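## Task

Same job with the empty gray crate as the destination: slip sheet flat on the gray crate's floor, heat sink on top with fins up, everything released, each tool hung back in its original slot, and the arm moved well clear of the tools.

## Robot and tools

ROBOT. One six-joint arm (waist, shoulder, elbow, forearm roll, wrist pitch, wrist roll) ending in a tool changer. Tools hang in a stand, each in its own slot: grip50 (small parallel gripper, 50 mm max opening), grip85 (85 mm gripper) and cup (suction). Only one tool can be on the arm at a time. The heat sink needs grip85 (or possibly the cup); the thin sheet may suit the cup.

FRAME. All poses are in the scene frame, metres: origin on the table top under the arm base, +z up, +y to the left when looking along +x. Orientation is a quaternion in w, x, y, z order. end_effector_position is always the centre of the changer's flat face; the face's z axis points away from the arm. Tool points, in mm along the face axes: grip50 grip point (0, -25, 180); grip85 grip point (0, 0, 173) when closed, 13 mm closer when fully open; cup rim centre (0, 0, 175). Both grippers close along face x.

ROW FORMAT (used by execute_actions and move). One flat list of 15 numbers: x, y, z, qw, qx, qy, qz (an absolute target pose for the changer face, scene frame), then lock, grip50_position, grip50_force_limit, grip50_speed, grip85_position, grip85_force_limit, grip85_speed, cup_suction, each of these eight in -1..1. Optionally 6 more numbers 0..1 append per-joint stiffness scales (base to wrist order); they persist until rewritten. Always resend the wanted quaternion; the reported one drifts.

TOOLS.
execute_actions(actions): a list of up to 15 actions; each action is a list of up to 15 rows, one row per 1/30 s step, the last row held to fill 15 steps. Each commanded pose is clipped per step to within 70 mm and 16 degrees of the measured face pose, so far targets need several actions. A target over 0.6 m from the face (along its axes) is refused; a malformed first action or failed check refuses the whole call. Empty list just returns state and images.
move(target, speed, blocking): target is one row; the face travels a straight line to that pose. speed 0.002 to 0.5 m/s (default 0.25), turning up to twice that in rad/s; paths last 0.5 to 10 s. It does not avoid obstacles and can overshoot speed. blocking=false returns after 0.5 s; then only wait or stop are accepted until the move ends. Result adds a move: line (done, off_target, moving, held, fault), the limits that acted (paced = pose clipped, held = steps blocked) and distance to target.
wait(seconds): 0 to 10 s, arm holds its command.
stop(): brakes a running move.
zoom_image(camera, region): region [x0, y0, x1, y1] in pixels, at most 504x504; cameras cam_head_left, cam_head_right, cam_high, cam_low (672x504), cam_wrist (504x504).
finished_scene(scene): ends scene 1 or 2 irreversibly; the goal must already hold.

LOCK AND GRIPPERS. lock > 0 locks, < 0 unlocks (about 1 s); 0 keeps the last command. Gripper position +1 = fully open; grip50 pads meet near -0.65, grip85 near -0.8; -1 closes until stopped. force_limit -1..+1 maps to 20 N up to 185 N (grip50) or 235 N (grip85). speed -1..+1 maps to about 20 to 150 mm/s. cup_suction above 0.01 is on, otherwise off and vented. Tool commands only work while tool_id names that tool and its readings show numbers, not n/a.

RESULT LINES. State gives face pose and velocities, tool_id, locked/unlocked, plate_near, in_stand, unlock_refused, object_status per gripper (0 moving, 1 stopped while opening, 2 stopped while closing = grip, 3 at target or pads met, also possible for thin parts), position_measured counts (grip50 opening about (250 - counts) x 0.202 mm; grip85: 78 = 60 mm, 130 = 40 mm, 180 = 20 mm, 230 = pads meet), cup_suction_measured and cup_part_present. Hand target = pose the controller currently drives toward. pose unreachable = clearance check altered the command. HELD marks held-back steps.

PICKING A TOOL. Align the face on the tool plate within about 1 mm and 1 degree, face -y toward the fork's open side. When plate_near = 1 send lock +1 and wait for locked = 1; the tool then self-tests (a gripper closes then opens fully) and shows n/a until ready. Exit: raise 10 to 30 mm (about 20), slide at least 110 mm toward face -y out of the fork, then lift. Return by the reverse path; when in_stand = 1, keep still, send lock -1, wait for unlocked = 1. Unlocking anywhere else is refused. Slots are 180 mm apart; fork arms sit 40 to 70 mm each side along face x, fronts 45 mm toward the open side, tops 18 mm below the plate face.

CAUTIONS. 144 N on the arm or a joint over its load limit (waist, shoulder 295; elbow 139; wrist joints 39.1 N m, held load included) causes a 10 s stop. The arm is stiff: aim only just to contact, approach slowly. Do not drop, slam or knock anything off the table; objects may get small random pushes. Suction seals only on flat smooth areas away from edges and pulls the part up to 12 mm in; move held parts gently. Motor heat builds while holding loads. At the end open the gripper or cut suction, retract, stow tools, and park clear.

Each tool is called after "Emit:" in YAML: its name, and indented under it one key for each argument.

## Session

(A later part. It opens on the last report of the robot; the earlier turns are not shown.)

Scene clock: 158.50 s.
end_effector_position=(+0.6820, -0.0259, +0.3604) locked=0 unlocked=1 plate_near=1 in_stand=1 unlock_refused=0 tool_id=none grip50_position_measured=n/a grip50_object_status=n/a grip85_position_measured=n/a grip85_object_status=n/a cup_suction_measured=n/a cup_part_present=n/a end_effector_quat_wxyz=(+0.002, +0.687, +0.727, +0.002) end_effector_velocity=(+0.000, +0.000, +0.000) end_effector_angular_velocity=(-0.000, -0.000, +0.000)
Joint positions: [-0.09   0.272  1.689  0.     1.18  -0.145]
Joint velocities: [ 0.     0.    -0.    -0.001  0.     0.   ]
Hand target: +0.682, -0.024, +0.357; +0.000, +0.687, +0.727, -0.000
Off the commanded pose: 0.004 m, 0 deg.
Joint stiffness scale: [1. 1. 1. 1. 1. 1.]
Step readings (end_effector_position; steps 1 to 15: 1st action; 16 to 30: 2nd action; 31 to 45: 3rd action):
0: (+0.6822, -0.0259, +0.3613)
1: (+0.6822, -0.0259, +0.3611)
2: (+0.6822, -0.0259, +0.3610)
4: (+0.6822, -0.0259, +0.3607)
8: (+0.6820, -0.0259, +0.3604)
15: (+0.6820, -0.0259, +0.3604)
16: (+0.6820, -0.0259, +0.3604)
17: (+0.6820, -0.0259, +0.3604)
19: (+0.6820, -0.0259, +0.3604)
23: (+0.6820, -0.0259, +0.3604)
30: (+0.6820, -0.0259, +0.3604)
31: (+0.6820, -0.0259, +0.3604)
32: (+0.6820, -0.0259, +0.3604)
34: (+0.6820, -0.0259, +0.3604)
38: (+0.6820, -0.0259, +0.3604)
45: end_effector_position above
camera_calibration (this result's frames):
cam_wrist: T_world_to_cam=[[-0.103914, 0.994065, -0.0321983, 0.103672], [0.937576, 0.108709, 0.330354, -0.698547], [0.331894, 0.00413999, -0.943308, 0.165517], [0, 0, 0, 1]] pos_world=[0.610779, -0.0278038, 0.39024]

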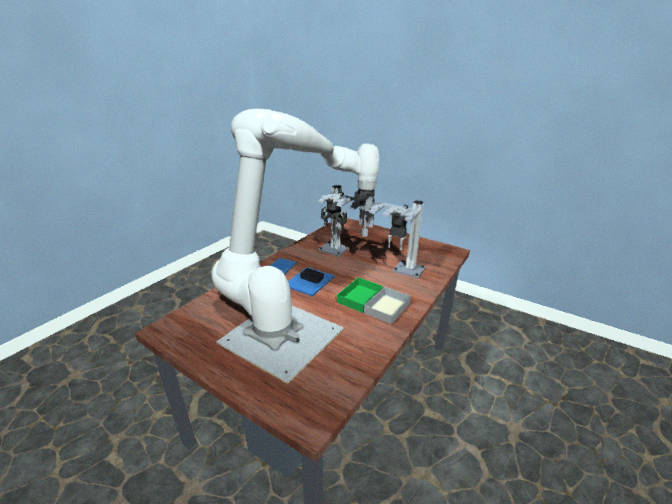

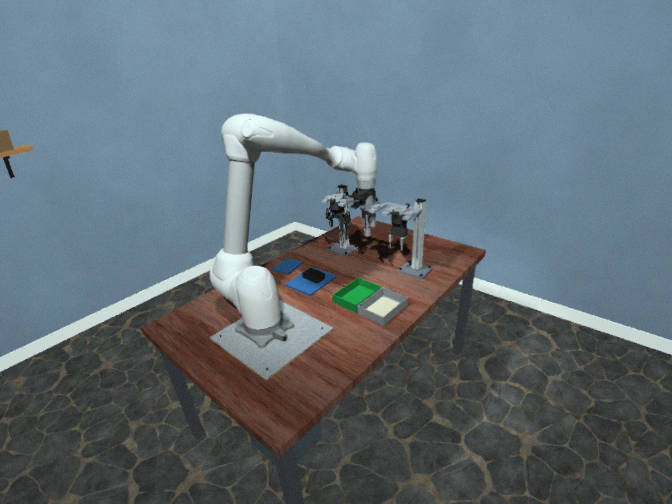

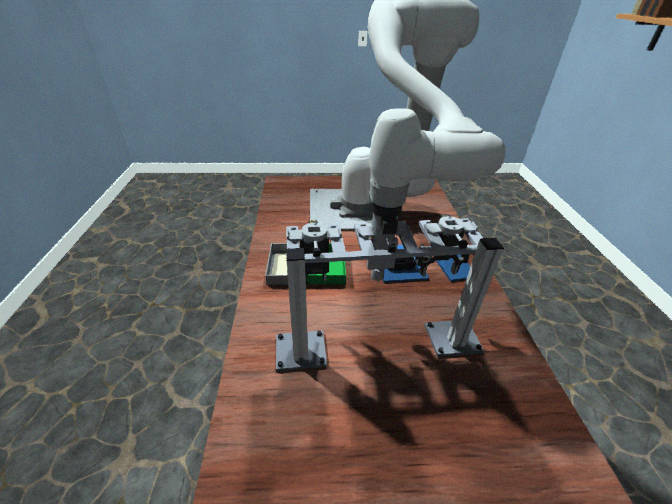

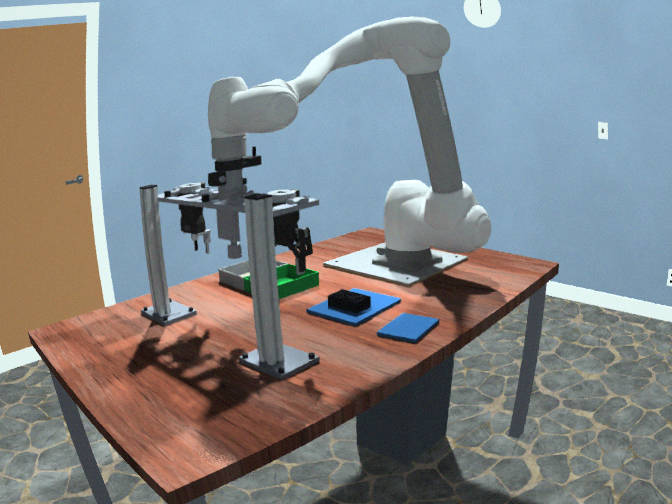

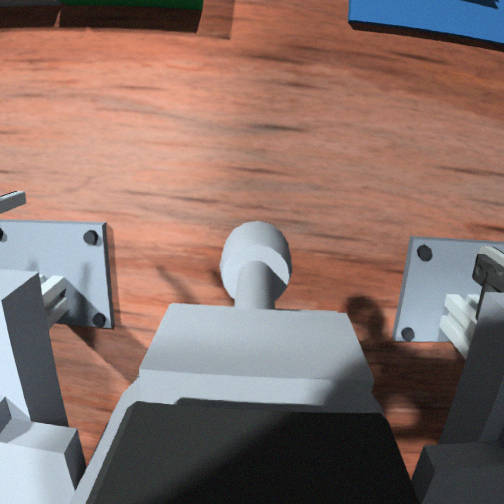

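Emit:
move:
  target: [0.6815,-0.025,0.41,0,0.687,0.7266,0,0,0,0,0,0.8,0,0,0]
  speed: 0.06

Emit:
move:
  target: [0.670,0.157,0.41,0,0.687,0.7266,0,0,0,0,0,0.8,0,0,0]
  speed: 0.15

Emit:
move:
  target: [0.671,0.155,0.372,0,0.687,0.7266,0,0,0,0,0,0.8,0,0,0]
  speed: 0.05

Emit:
move:
  target: [0.671,0.155,0.355,0,0.687,0.7266,0,0,0,0,0,0.8,0,0,0]
  speed: 0.01

Emit:
execute_actions:
  actions:
    - [[0.671,0.155,0.357,0,0.687,0.7266,0,1,0,0,0,0.8,0,0,0]]
    - [[0.671,0.155,0.357,0,0.687,0.7266,0,1,0,0,0,0.8,0,0,0]]
    - [[0.671,0.155,0.357,0,0.687,0.7266,0,1,0,0,0,0.8,0,0,0]]

Emit:
move:
  target: [0.67,0.155,0.383,0,0.687,0.7266,0,0,0,0,0,0.8,0,0,0]
  speed: 0.04

Scene clock: 172.53 s.
end_effector_position=(+0.6827, -0.0259, +0.4056) locked=0 unlocked=1 plate_near=0 in_stand=0 unlock_refused=0 tool_id=none grip50_position_measured=n/a grip50_object_status=n/a grip85_position_measured=n/a grip85_object_status=n/a cup_suction_measured=n/a cup_part_present=n/a end_effector_quat_wxyz=(-0.001, +0.687, +0.727, -0.001) end_effector_velocity=(-0.000, -0.000, +0.002) end_effector_angular_velocity=(-0.000, +0.004, -0.001)
Joint positions: [-0.09   0.251  1.631  0.     1.267 -0.145]
Joint velocities: [ 0.    -0.    -0.003 -0.001  0.007  0.001]
Hand target: +0.682, -0.025, +0.410; +0.000, +0.687, +0.727, -0.000
Off the commanded pose: 0.005 m, 0 deg.
Joint stiffness scale: [1. 1. 1. 1. 1. 1.]
move: off_target
camera_calibration (this result's frames):
cam_wrist: T_world_to_cam=[[-0.104176, 0.994084, -0.0307203, 0.104799], [0.940059, 0.108505, 0.323288, -0.712946], [0.324709, 0.00480012, -0.945802, 0.213853], [0, 0, 0, 1]] pos_world=[0.611689, -0.027847, 0.435969]

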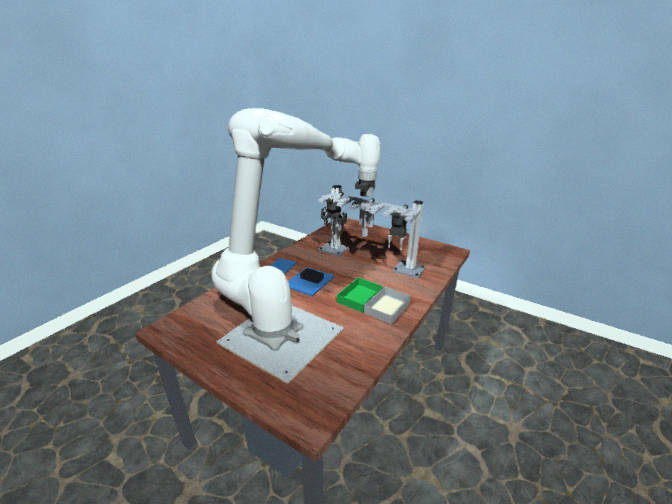

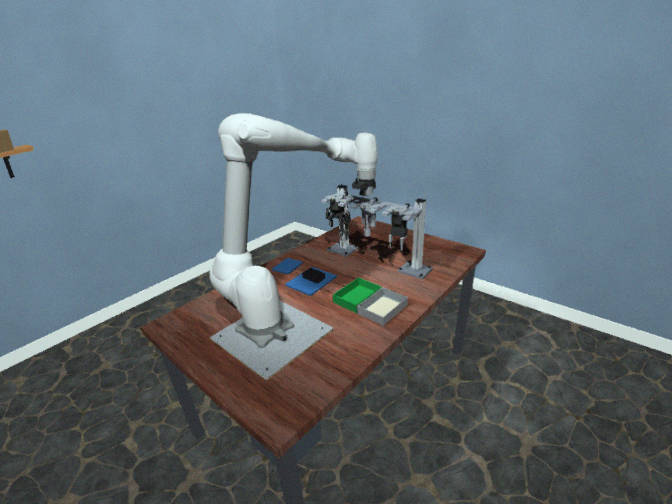

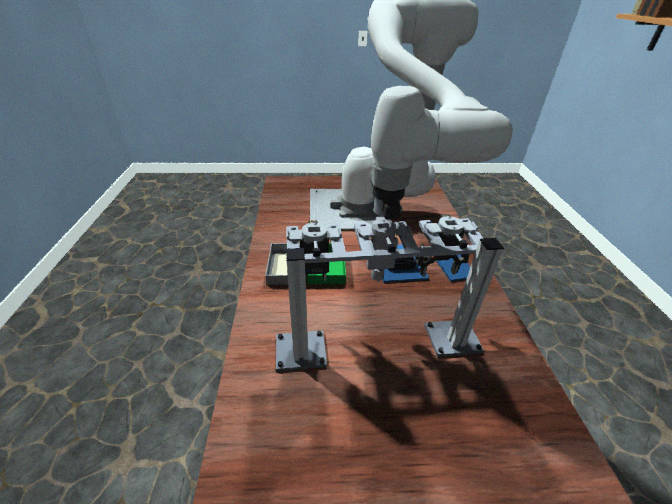

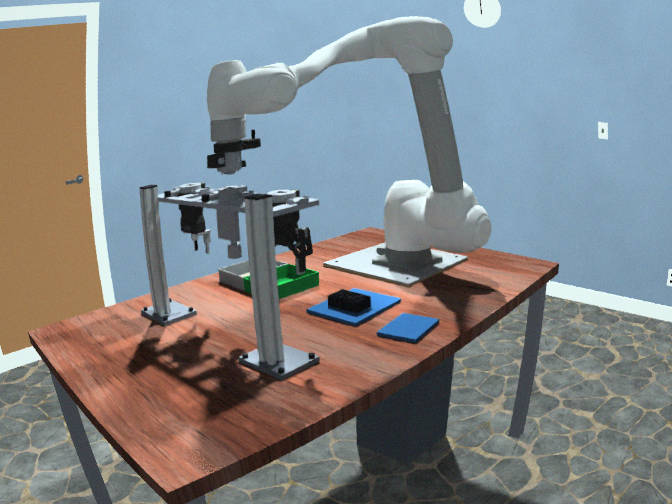

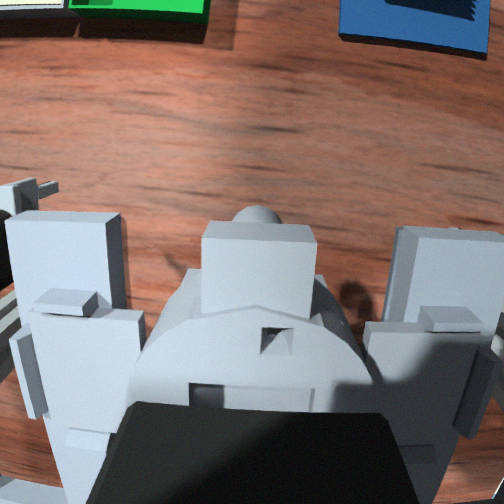

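Scene clock: 174.27 s.
end_effector_position=(+0.6697, +0.1544, +0.4121) locked=0 unlocked=1 plate_near=0 in_stand=0 unlock_refused=0 tool_id=none grip50_position_measured=n/a grip50_object_status=n/a grip85_position_measured=n/a grip85_object_status=n/a cup_suction_measured=n/a cup_part_present=n/a end_effector_quat_wxyz=(+0.003, +0.687, +0.727, +0.002) end_effector_velocity=(+0.000, +0.002, +0.000) end_effector_angular_velocity=(-0.000, -0.001, -0.001)
Joint positions: [0.174 0.251 1.619 0.    1.27  0.119]
Joint velocities: [ 0.003  0.001 -0.002 -0.    -0.     0.004]
Hand target: +0.670, +0.157, +0.410; +0.000, +0.687, +0.727, +0.000
Off the commanded pose: 0.003 m, 0 deg.
Joint stiffness scale: [1. 1. 1. 1. 1. 1.]
move: done
camera_calibration (this result's frames):
cam_wrist: T_world_to_cam=[[-0.103834, 0.994077, -0.0320775, -0.0752549], [0.936964, 0.108585, 0.332125, -0.72396], [0.333641, 0.00443031, -0.94269, 0.216141], [0, 0, 0, 1]] pos_world=[0.598397, 0.152463, 0.441785]

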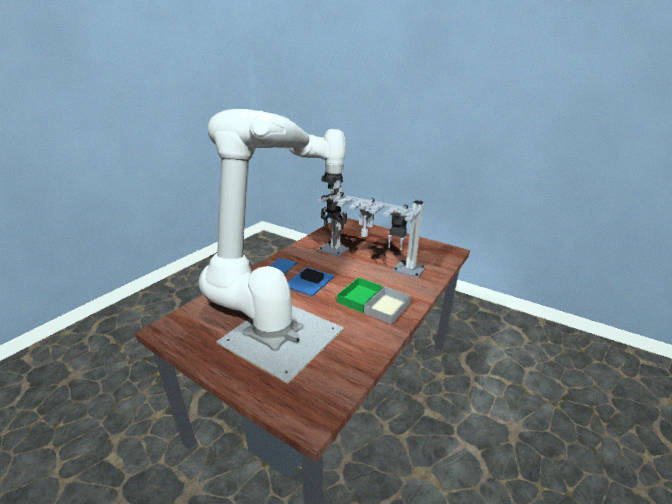

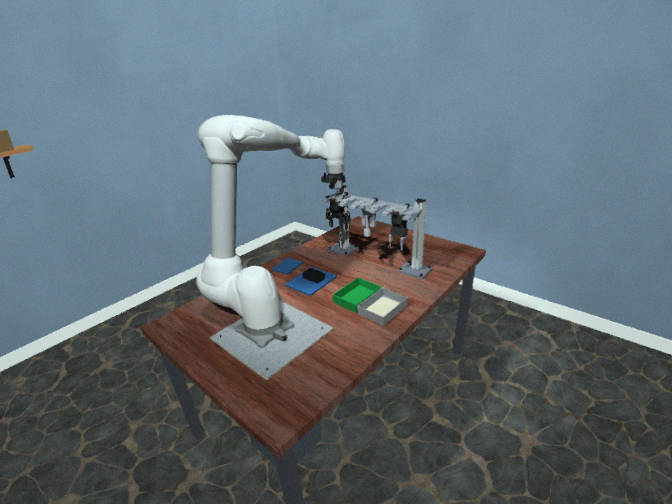

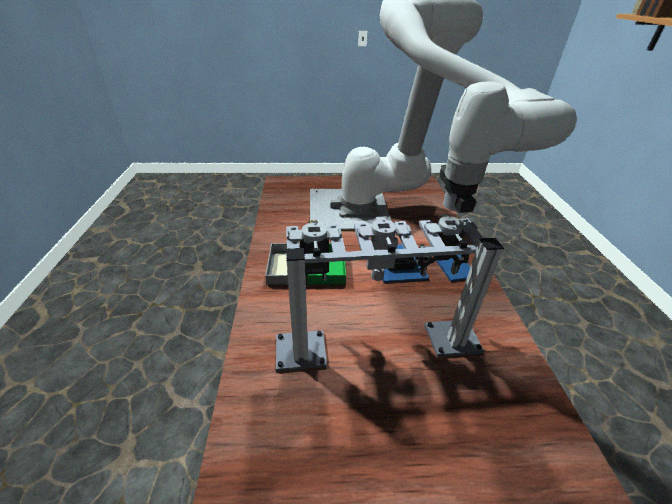

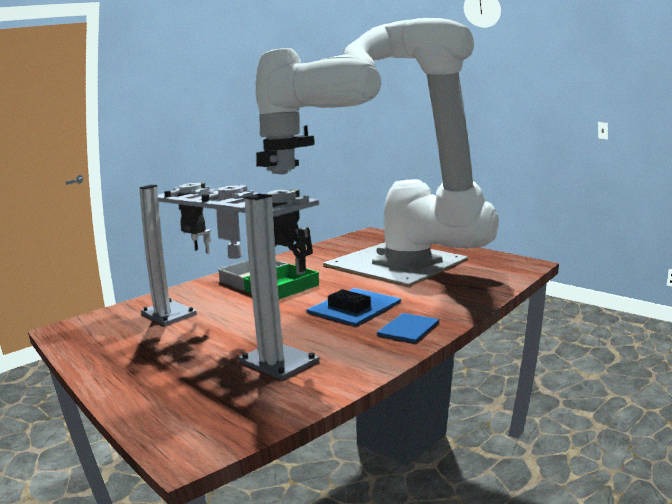

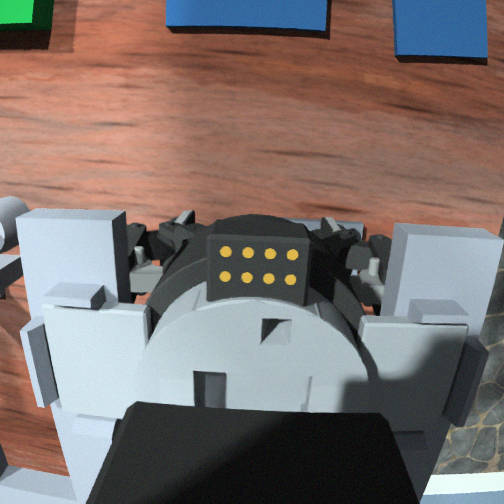

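Scene clock: 175.43 s.
end_effector_position=(+0.6700, +0.1544, +0.3764) locked=0 unlocked=1 plate_near=0 in_stand=0 unlock_refused=0 tool_id=none grip50_position_measured=n/a grip50_object_status=n/a grip85_position_measured=n/a grip85_object_status=n/a cup_suction_measured=n/a cup_part_present=n/a end_effector_quat_wxyz=(+0.001, +0.687, +0.727, +0.000) end_effector_velocity=(+0.000, +0.000, -0.002) end_effector_angular_velocity=(-0.000, -0.001, -0.000)
Joint positions: [0.174 0.271 1.66  0.    1.214 0.119]
Joint velocities: [ 0.     0.001  0.002 -0.    -0.004  0.001]
Hand target: +0.671, +0.155, +0.372; -0.000, +0.687, +0.727, -0.000
Off the commanded pose: 0.005 m, 0 deg.
Joint stiffness scale: [1. 1. 1. 1. 1. 1.]
move: off_target
camera_calibration (this result's frames):
cam_wrist: T_world_to_cam=[[-0.103918, 0.994057, -0.0324191, -0.0761894], [0.938508, 0.108797, 0.327668, -0.711761], [0.329247, 0.00362486, -0.944237, 0.186023], [0, 0, 0, 1]] pos_world=[0.598828, 0.152499, 0.406401]

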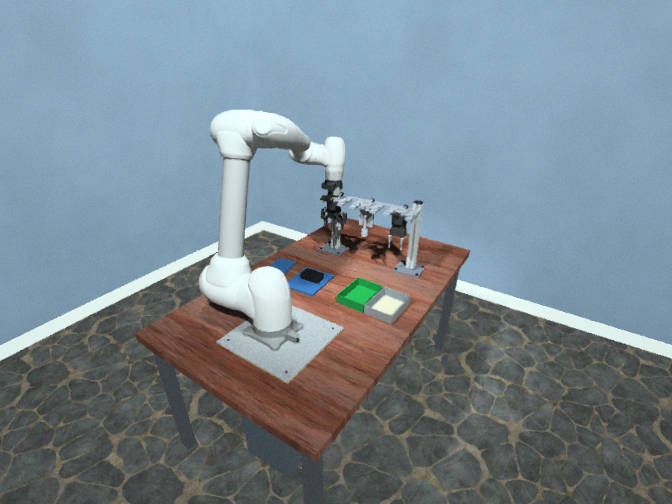

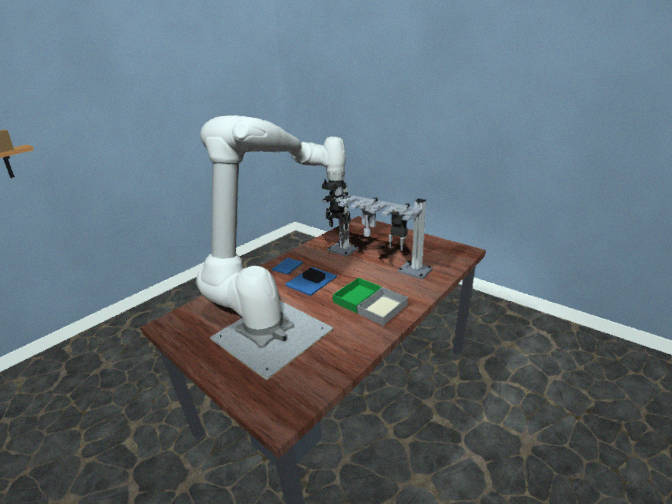

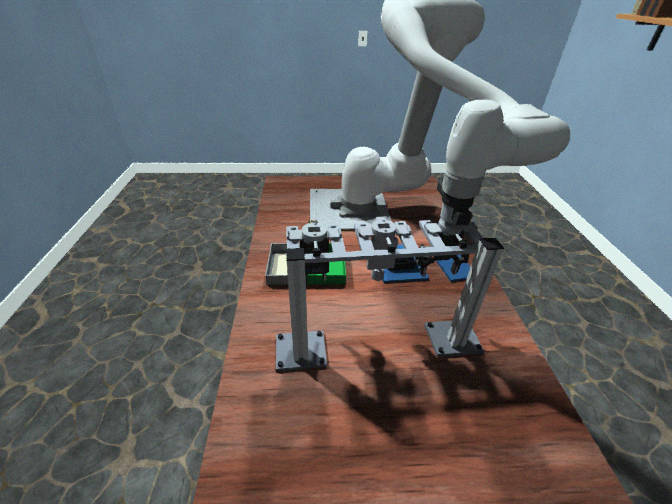

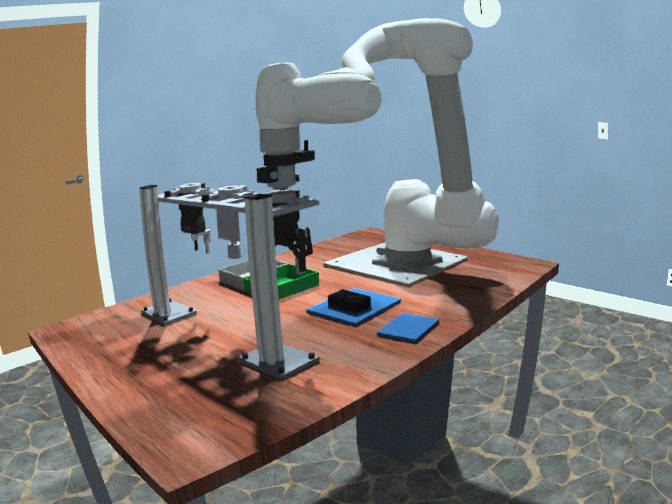

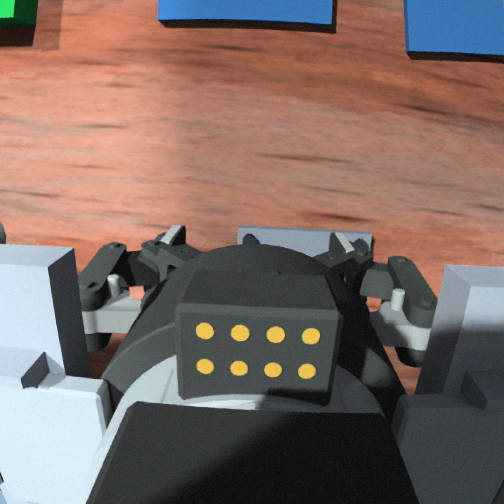

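Scene clock: 177.80 s.
end_effector_position=(+0.6706, +0.1545, +0.3603) locked=0 unlocked=1 plate_near=1 in_stand=1 unlock_refused=0 tool_id=none grip50_position_measured=n/a grip50_object_status=n/a grip85_position_measured=n/a grip85_object_status=n/a cup_suction_measured=n/a cup_part_present=n/a end_effector_quat_wxyz=(+0.002, +0.687, +0.727, +0.001) end_effector_velocity=(-0.000, +0.000, -0.001) end_effector_angular_velocity=(-0.000, -0.000, +0.000)
Joint positions: [0.174 0.281 1.678 0.    1.183 0.119]
Joint velocities: [ 0.     0.     0.001 -0.    -0.002 -0.   ]
Hand target: +0.671, +0.155, +0.355; -0.000, +0.687, +0.727, -0.000
Off the commanded pose: 0.005 m, 0 deg.
Joint stiffness scale: [1. 1. 1. 1. 1. 1.]
move: off_target
camera_calibration (this result's frames):
cam_wrist: T_world_to_cam=[[-0.103838, 0.994071, -0.0322591, -0.076828], [0.937758, 0.10866, 0.329853, -0.707326], [0.331402, 0.00400014, -0.943481, 0.168887], [0, 0, 0, 1]] pos_world=[0.599354, 0.152555, 0.390176]

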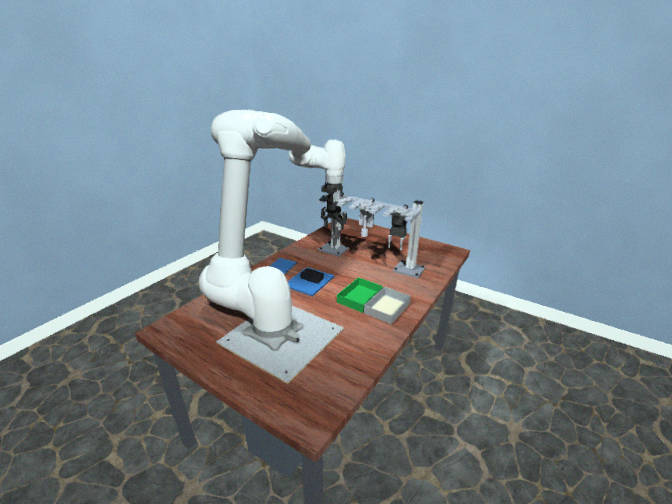

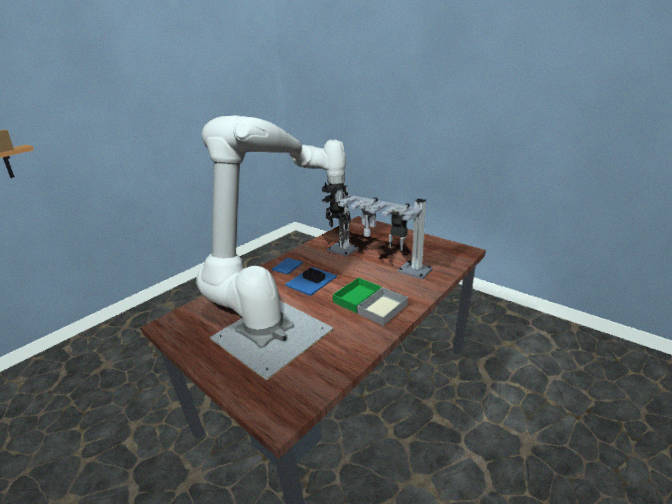

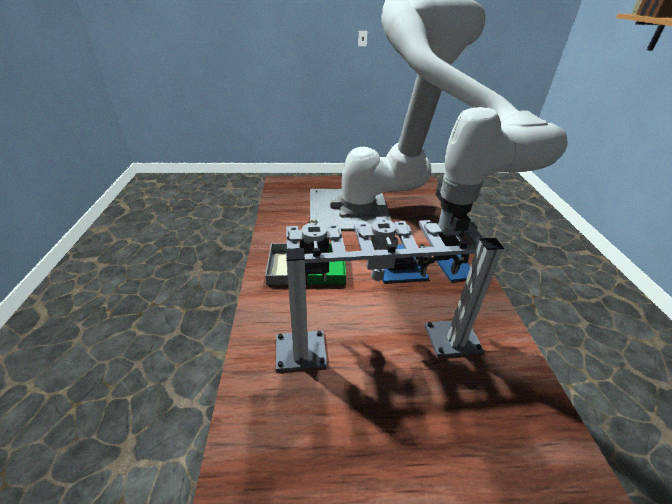

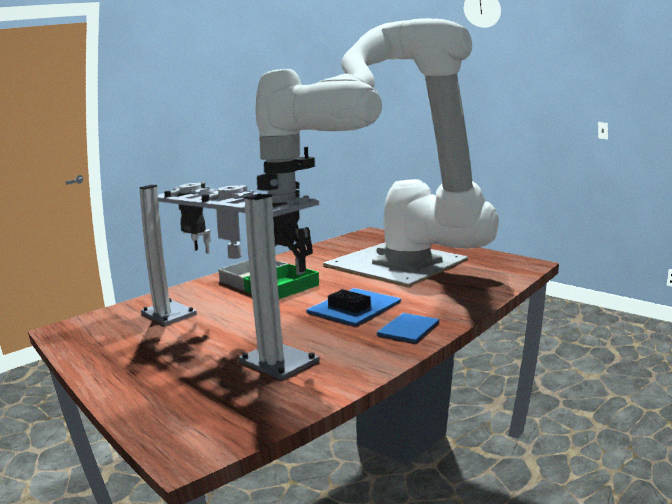

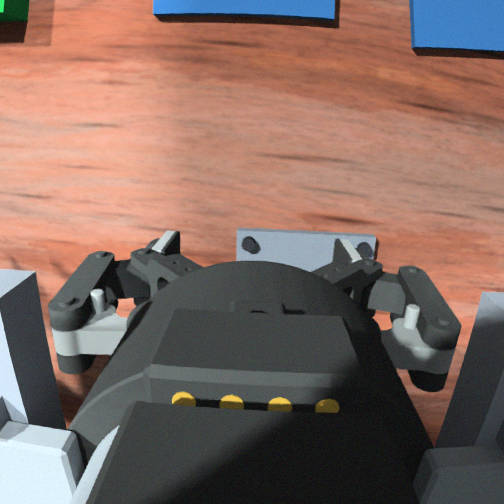

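Scene clock: 179.30 s.
end_effector_position=(+0.6707, +0.1545, +0.3602) locked=1 unlocked=0 plate_near=1 in_stand=1 unlock_refused=0 tool_id=grip85 grip50_position_measured=n/a grip50_object_status=n/a grip85_position_measured=n/a grip85_object_status=n/a cup_suction_measured=n/a cup_part_present=n/a end_effector_quat_wxyz=(+0.002, +0.687, +0.727, +0.001) end_effector_velocity=(+0.000, -0.000, +0.000) end_effector_angular_velocity=(-0.001, -0.001, +0.000)
Joint positions: [0.174 0.281 1.678 0.    1.183 0.119]
Joint velocities: [-0.    -0.    -0.    -0.001 -0.    -0.   ]
Hand target: +0.671, +0.155, +0.357; +0.000, +0.687, +0.727, -0.000
Off the commanded pose: 0.003 m, 0 deg.
Joint stiffness scale: [1. 1. 1. 1. 1. 1.]
Step readings (end_effector_position; steps 1 to 15: 1st action; 16 to 30: 2nd action; 31 to 45: 3rd action):
0: (+0.6706, +0.1545, +0.3603)
1: (+0.6706, +0.1545, +0.3603)
2: (+0.6706, +0.1545, +0.3603)
4: (+0.6706, +0.1545, +0.3603)
8: (+0.6706, +0.1545, +0.3603)
15: (+0.6706, +0.1545, +0.3603)
16: (+0.6706, +0.1545, +0.3603)
17: (+0.6706, +0.1545, +0.3603)
19: (+0.6706, +0.1545, +0.3603)
23: (+0.6707, +0.1545, +0.3601)
30: (+0.6707, +0.1545, +0.3602)
31: (+0.6707, +0.1545, +0.3602)
32: (+0.6707, +0.1545, +0.3602)
34: (+0.6707, +0.1545, +0.3602)
38: (+0.6707, +0.1545, +0.3602)
45: end_effector_position above
camera_calibration (this result's frames):
cam_wrist: T_world_to_cam=[[-0.10384, 0.994071, -0.0322635, -0.0768397], [0.937778, 0.108663, 0.329796, -0.707397], [0.331346, 0.00399005, -0.943501, 0.16874], [0, 0, 0, 1]] pos_world=[0.599491, 0.152579, 0.390023]

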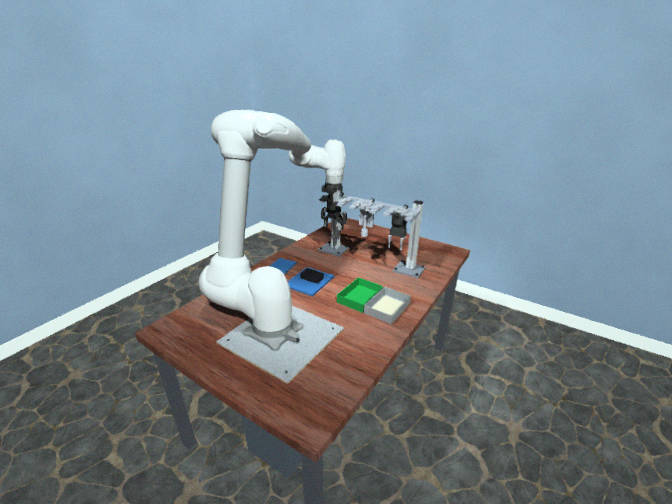

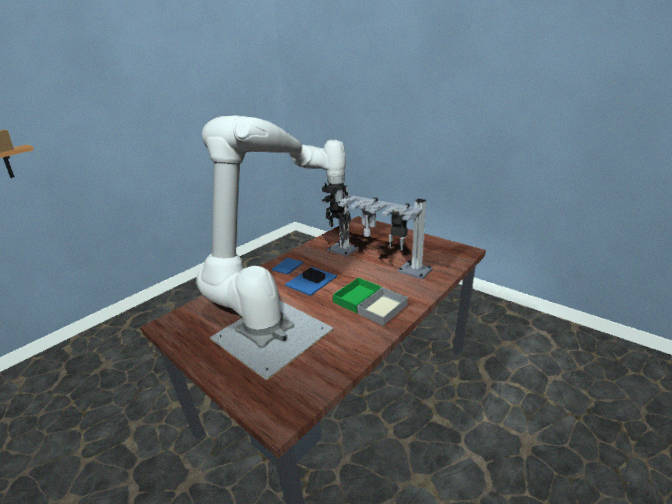

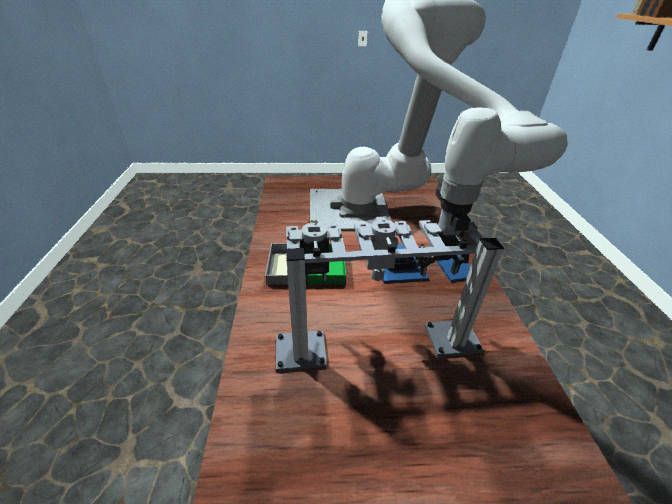

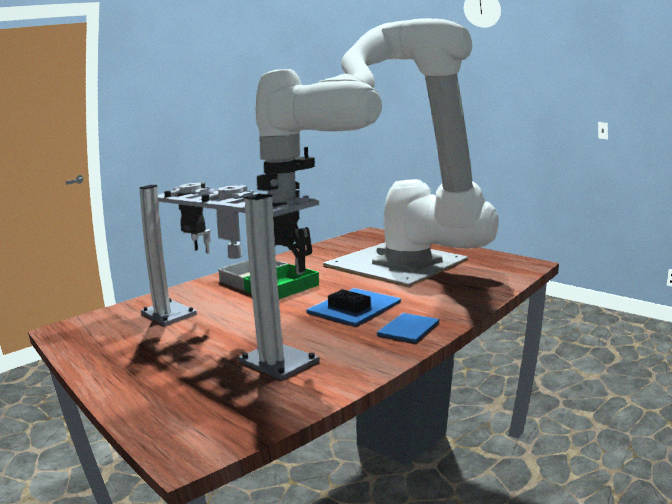

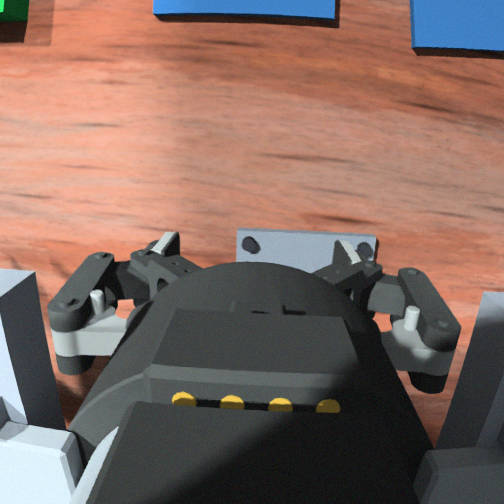

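Scene clock: 180.20 s.
end_effector_position=(+0.6712, +0.1546, +0.3786) locked=1 unlocked=0 plate_near=1 in_stand=0 unlock_refused=0 tool_id=grip85 grip50_position_measured=n/a grip50_object_status=n/a grip85_position_measured=n/a grip85_object_status=n/a cup_suction_measured=n/a cup_part_present=n/a end_effector_quat_wxyz=(+0.000, +0.687, +0.727, -0.001) end_effector_velocity=(-0.000, -0.000, +0.001) end_effector_angular_velocity=(-0.001, +0.003, +0.001)
Joint positions: [0.174 0.273 1.653 0.    1.223 0.119]
Joint velocities: [ 0.    -0.    -0.002 -0.     0.006 -0.001]
Hand target: +0.670, +0.155, +0.383; +0.000, +0.687, +0.727, -0.000
Off the commanded pose: 0.005 m, 0 deg.
Joint stiffness scale: [1. 1. 1. 1. 1. 1.]
move: off_target
camera_calibration (this result's frames):
cam_wrist: T_world_to_cam=[[-0.104056, 0.994032, -0.0327384, -0.0759882], [0.939963, 0.109047, 0.323385, -0.712975], [0.325025, 0.00287728, -0.945701, 0.191224], [0, 0, 0, 1]] pos_world=[0.600111, 0.152732, 0.408918]

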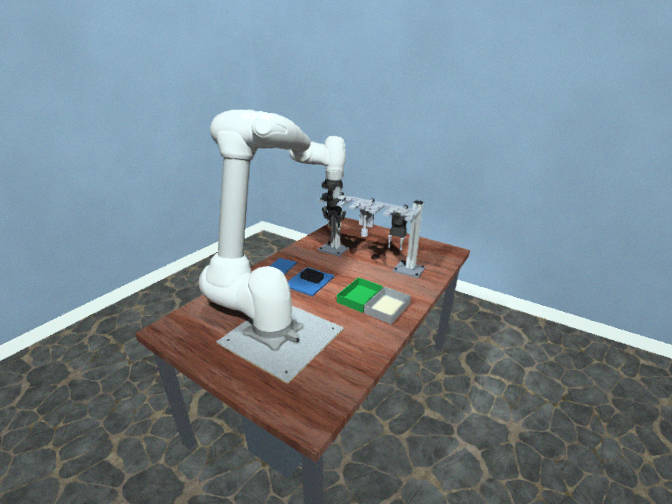

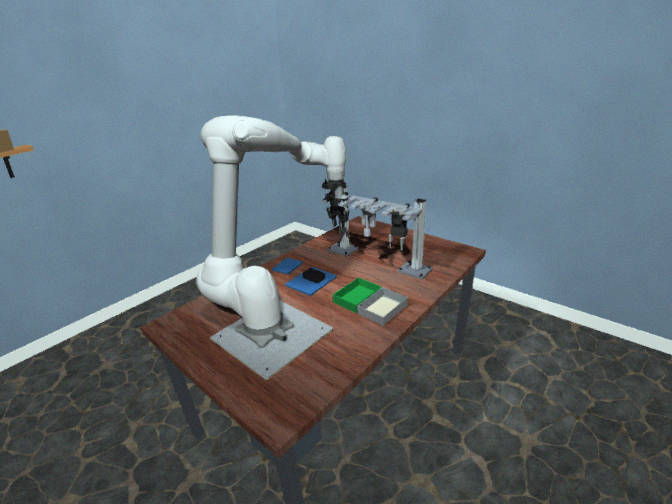

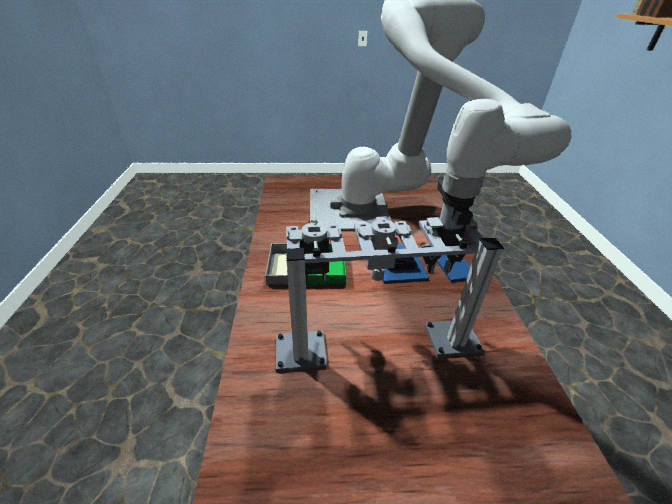

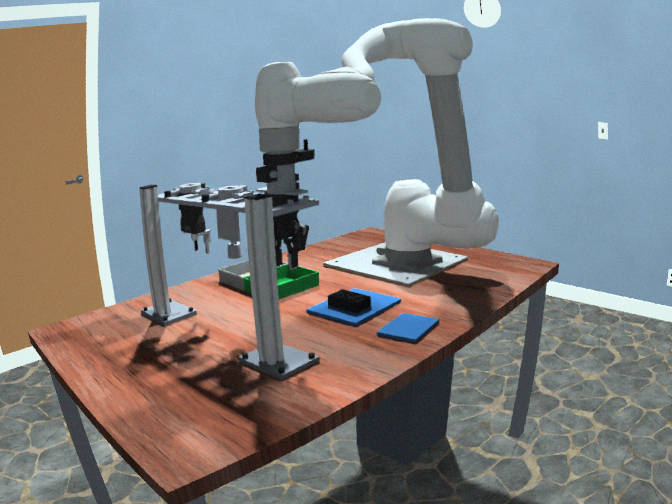

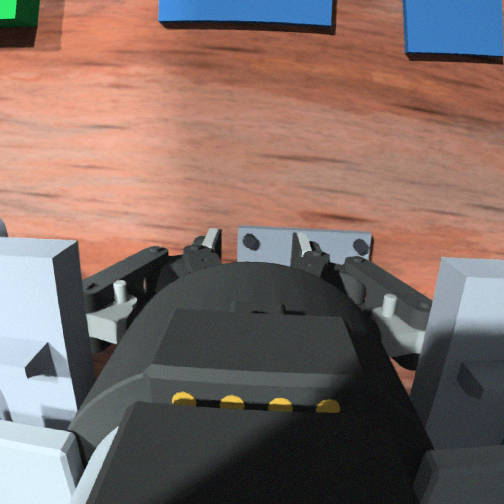

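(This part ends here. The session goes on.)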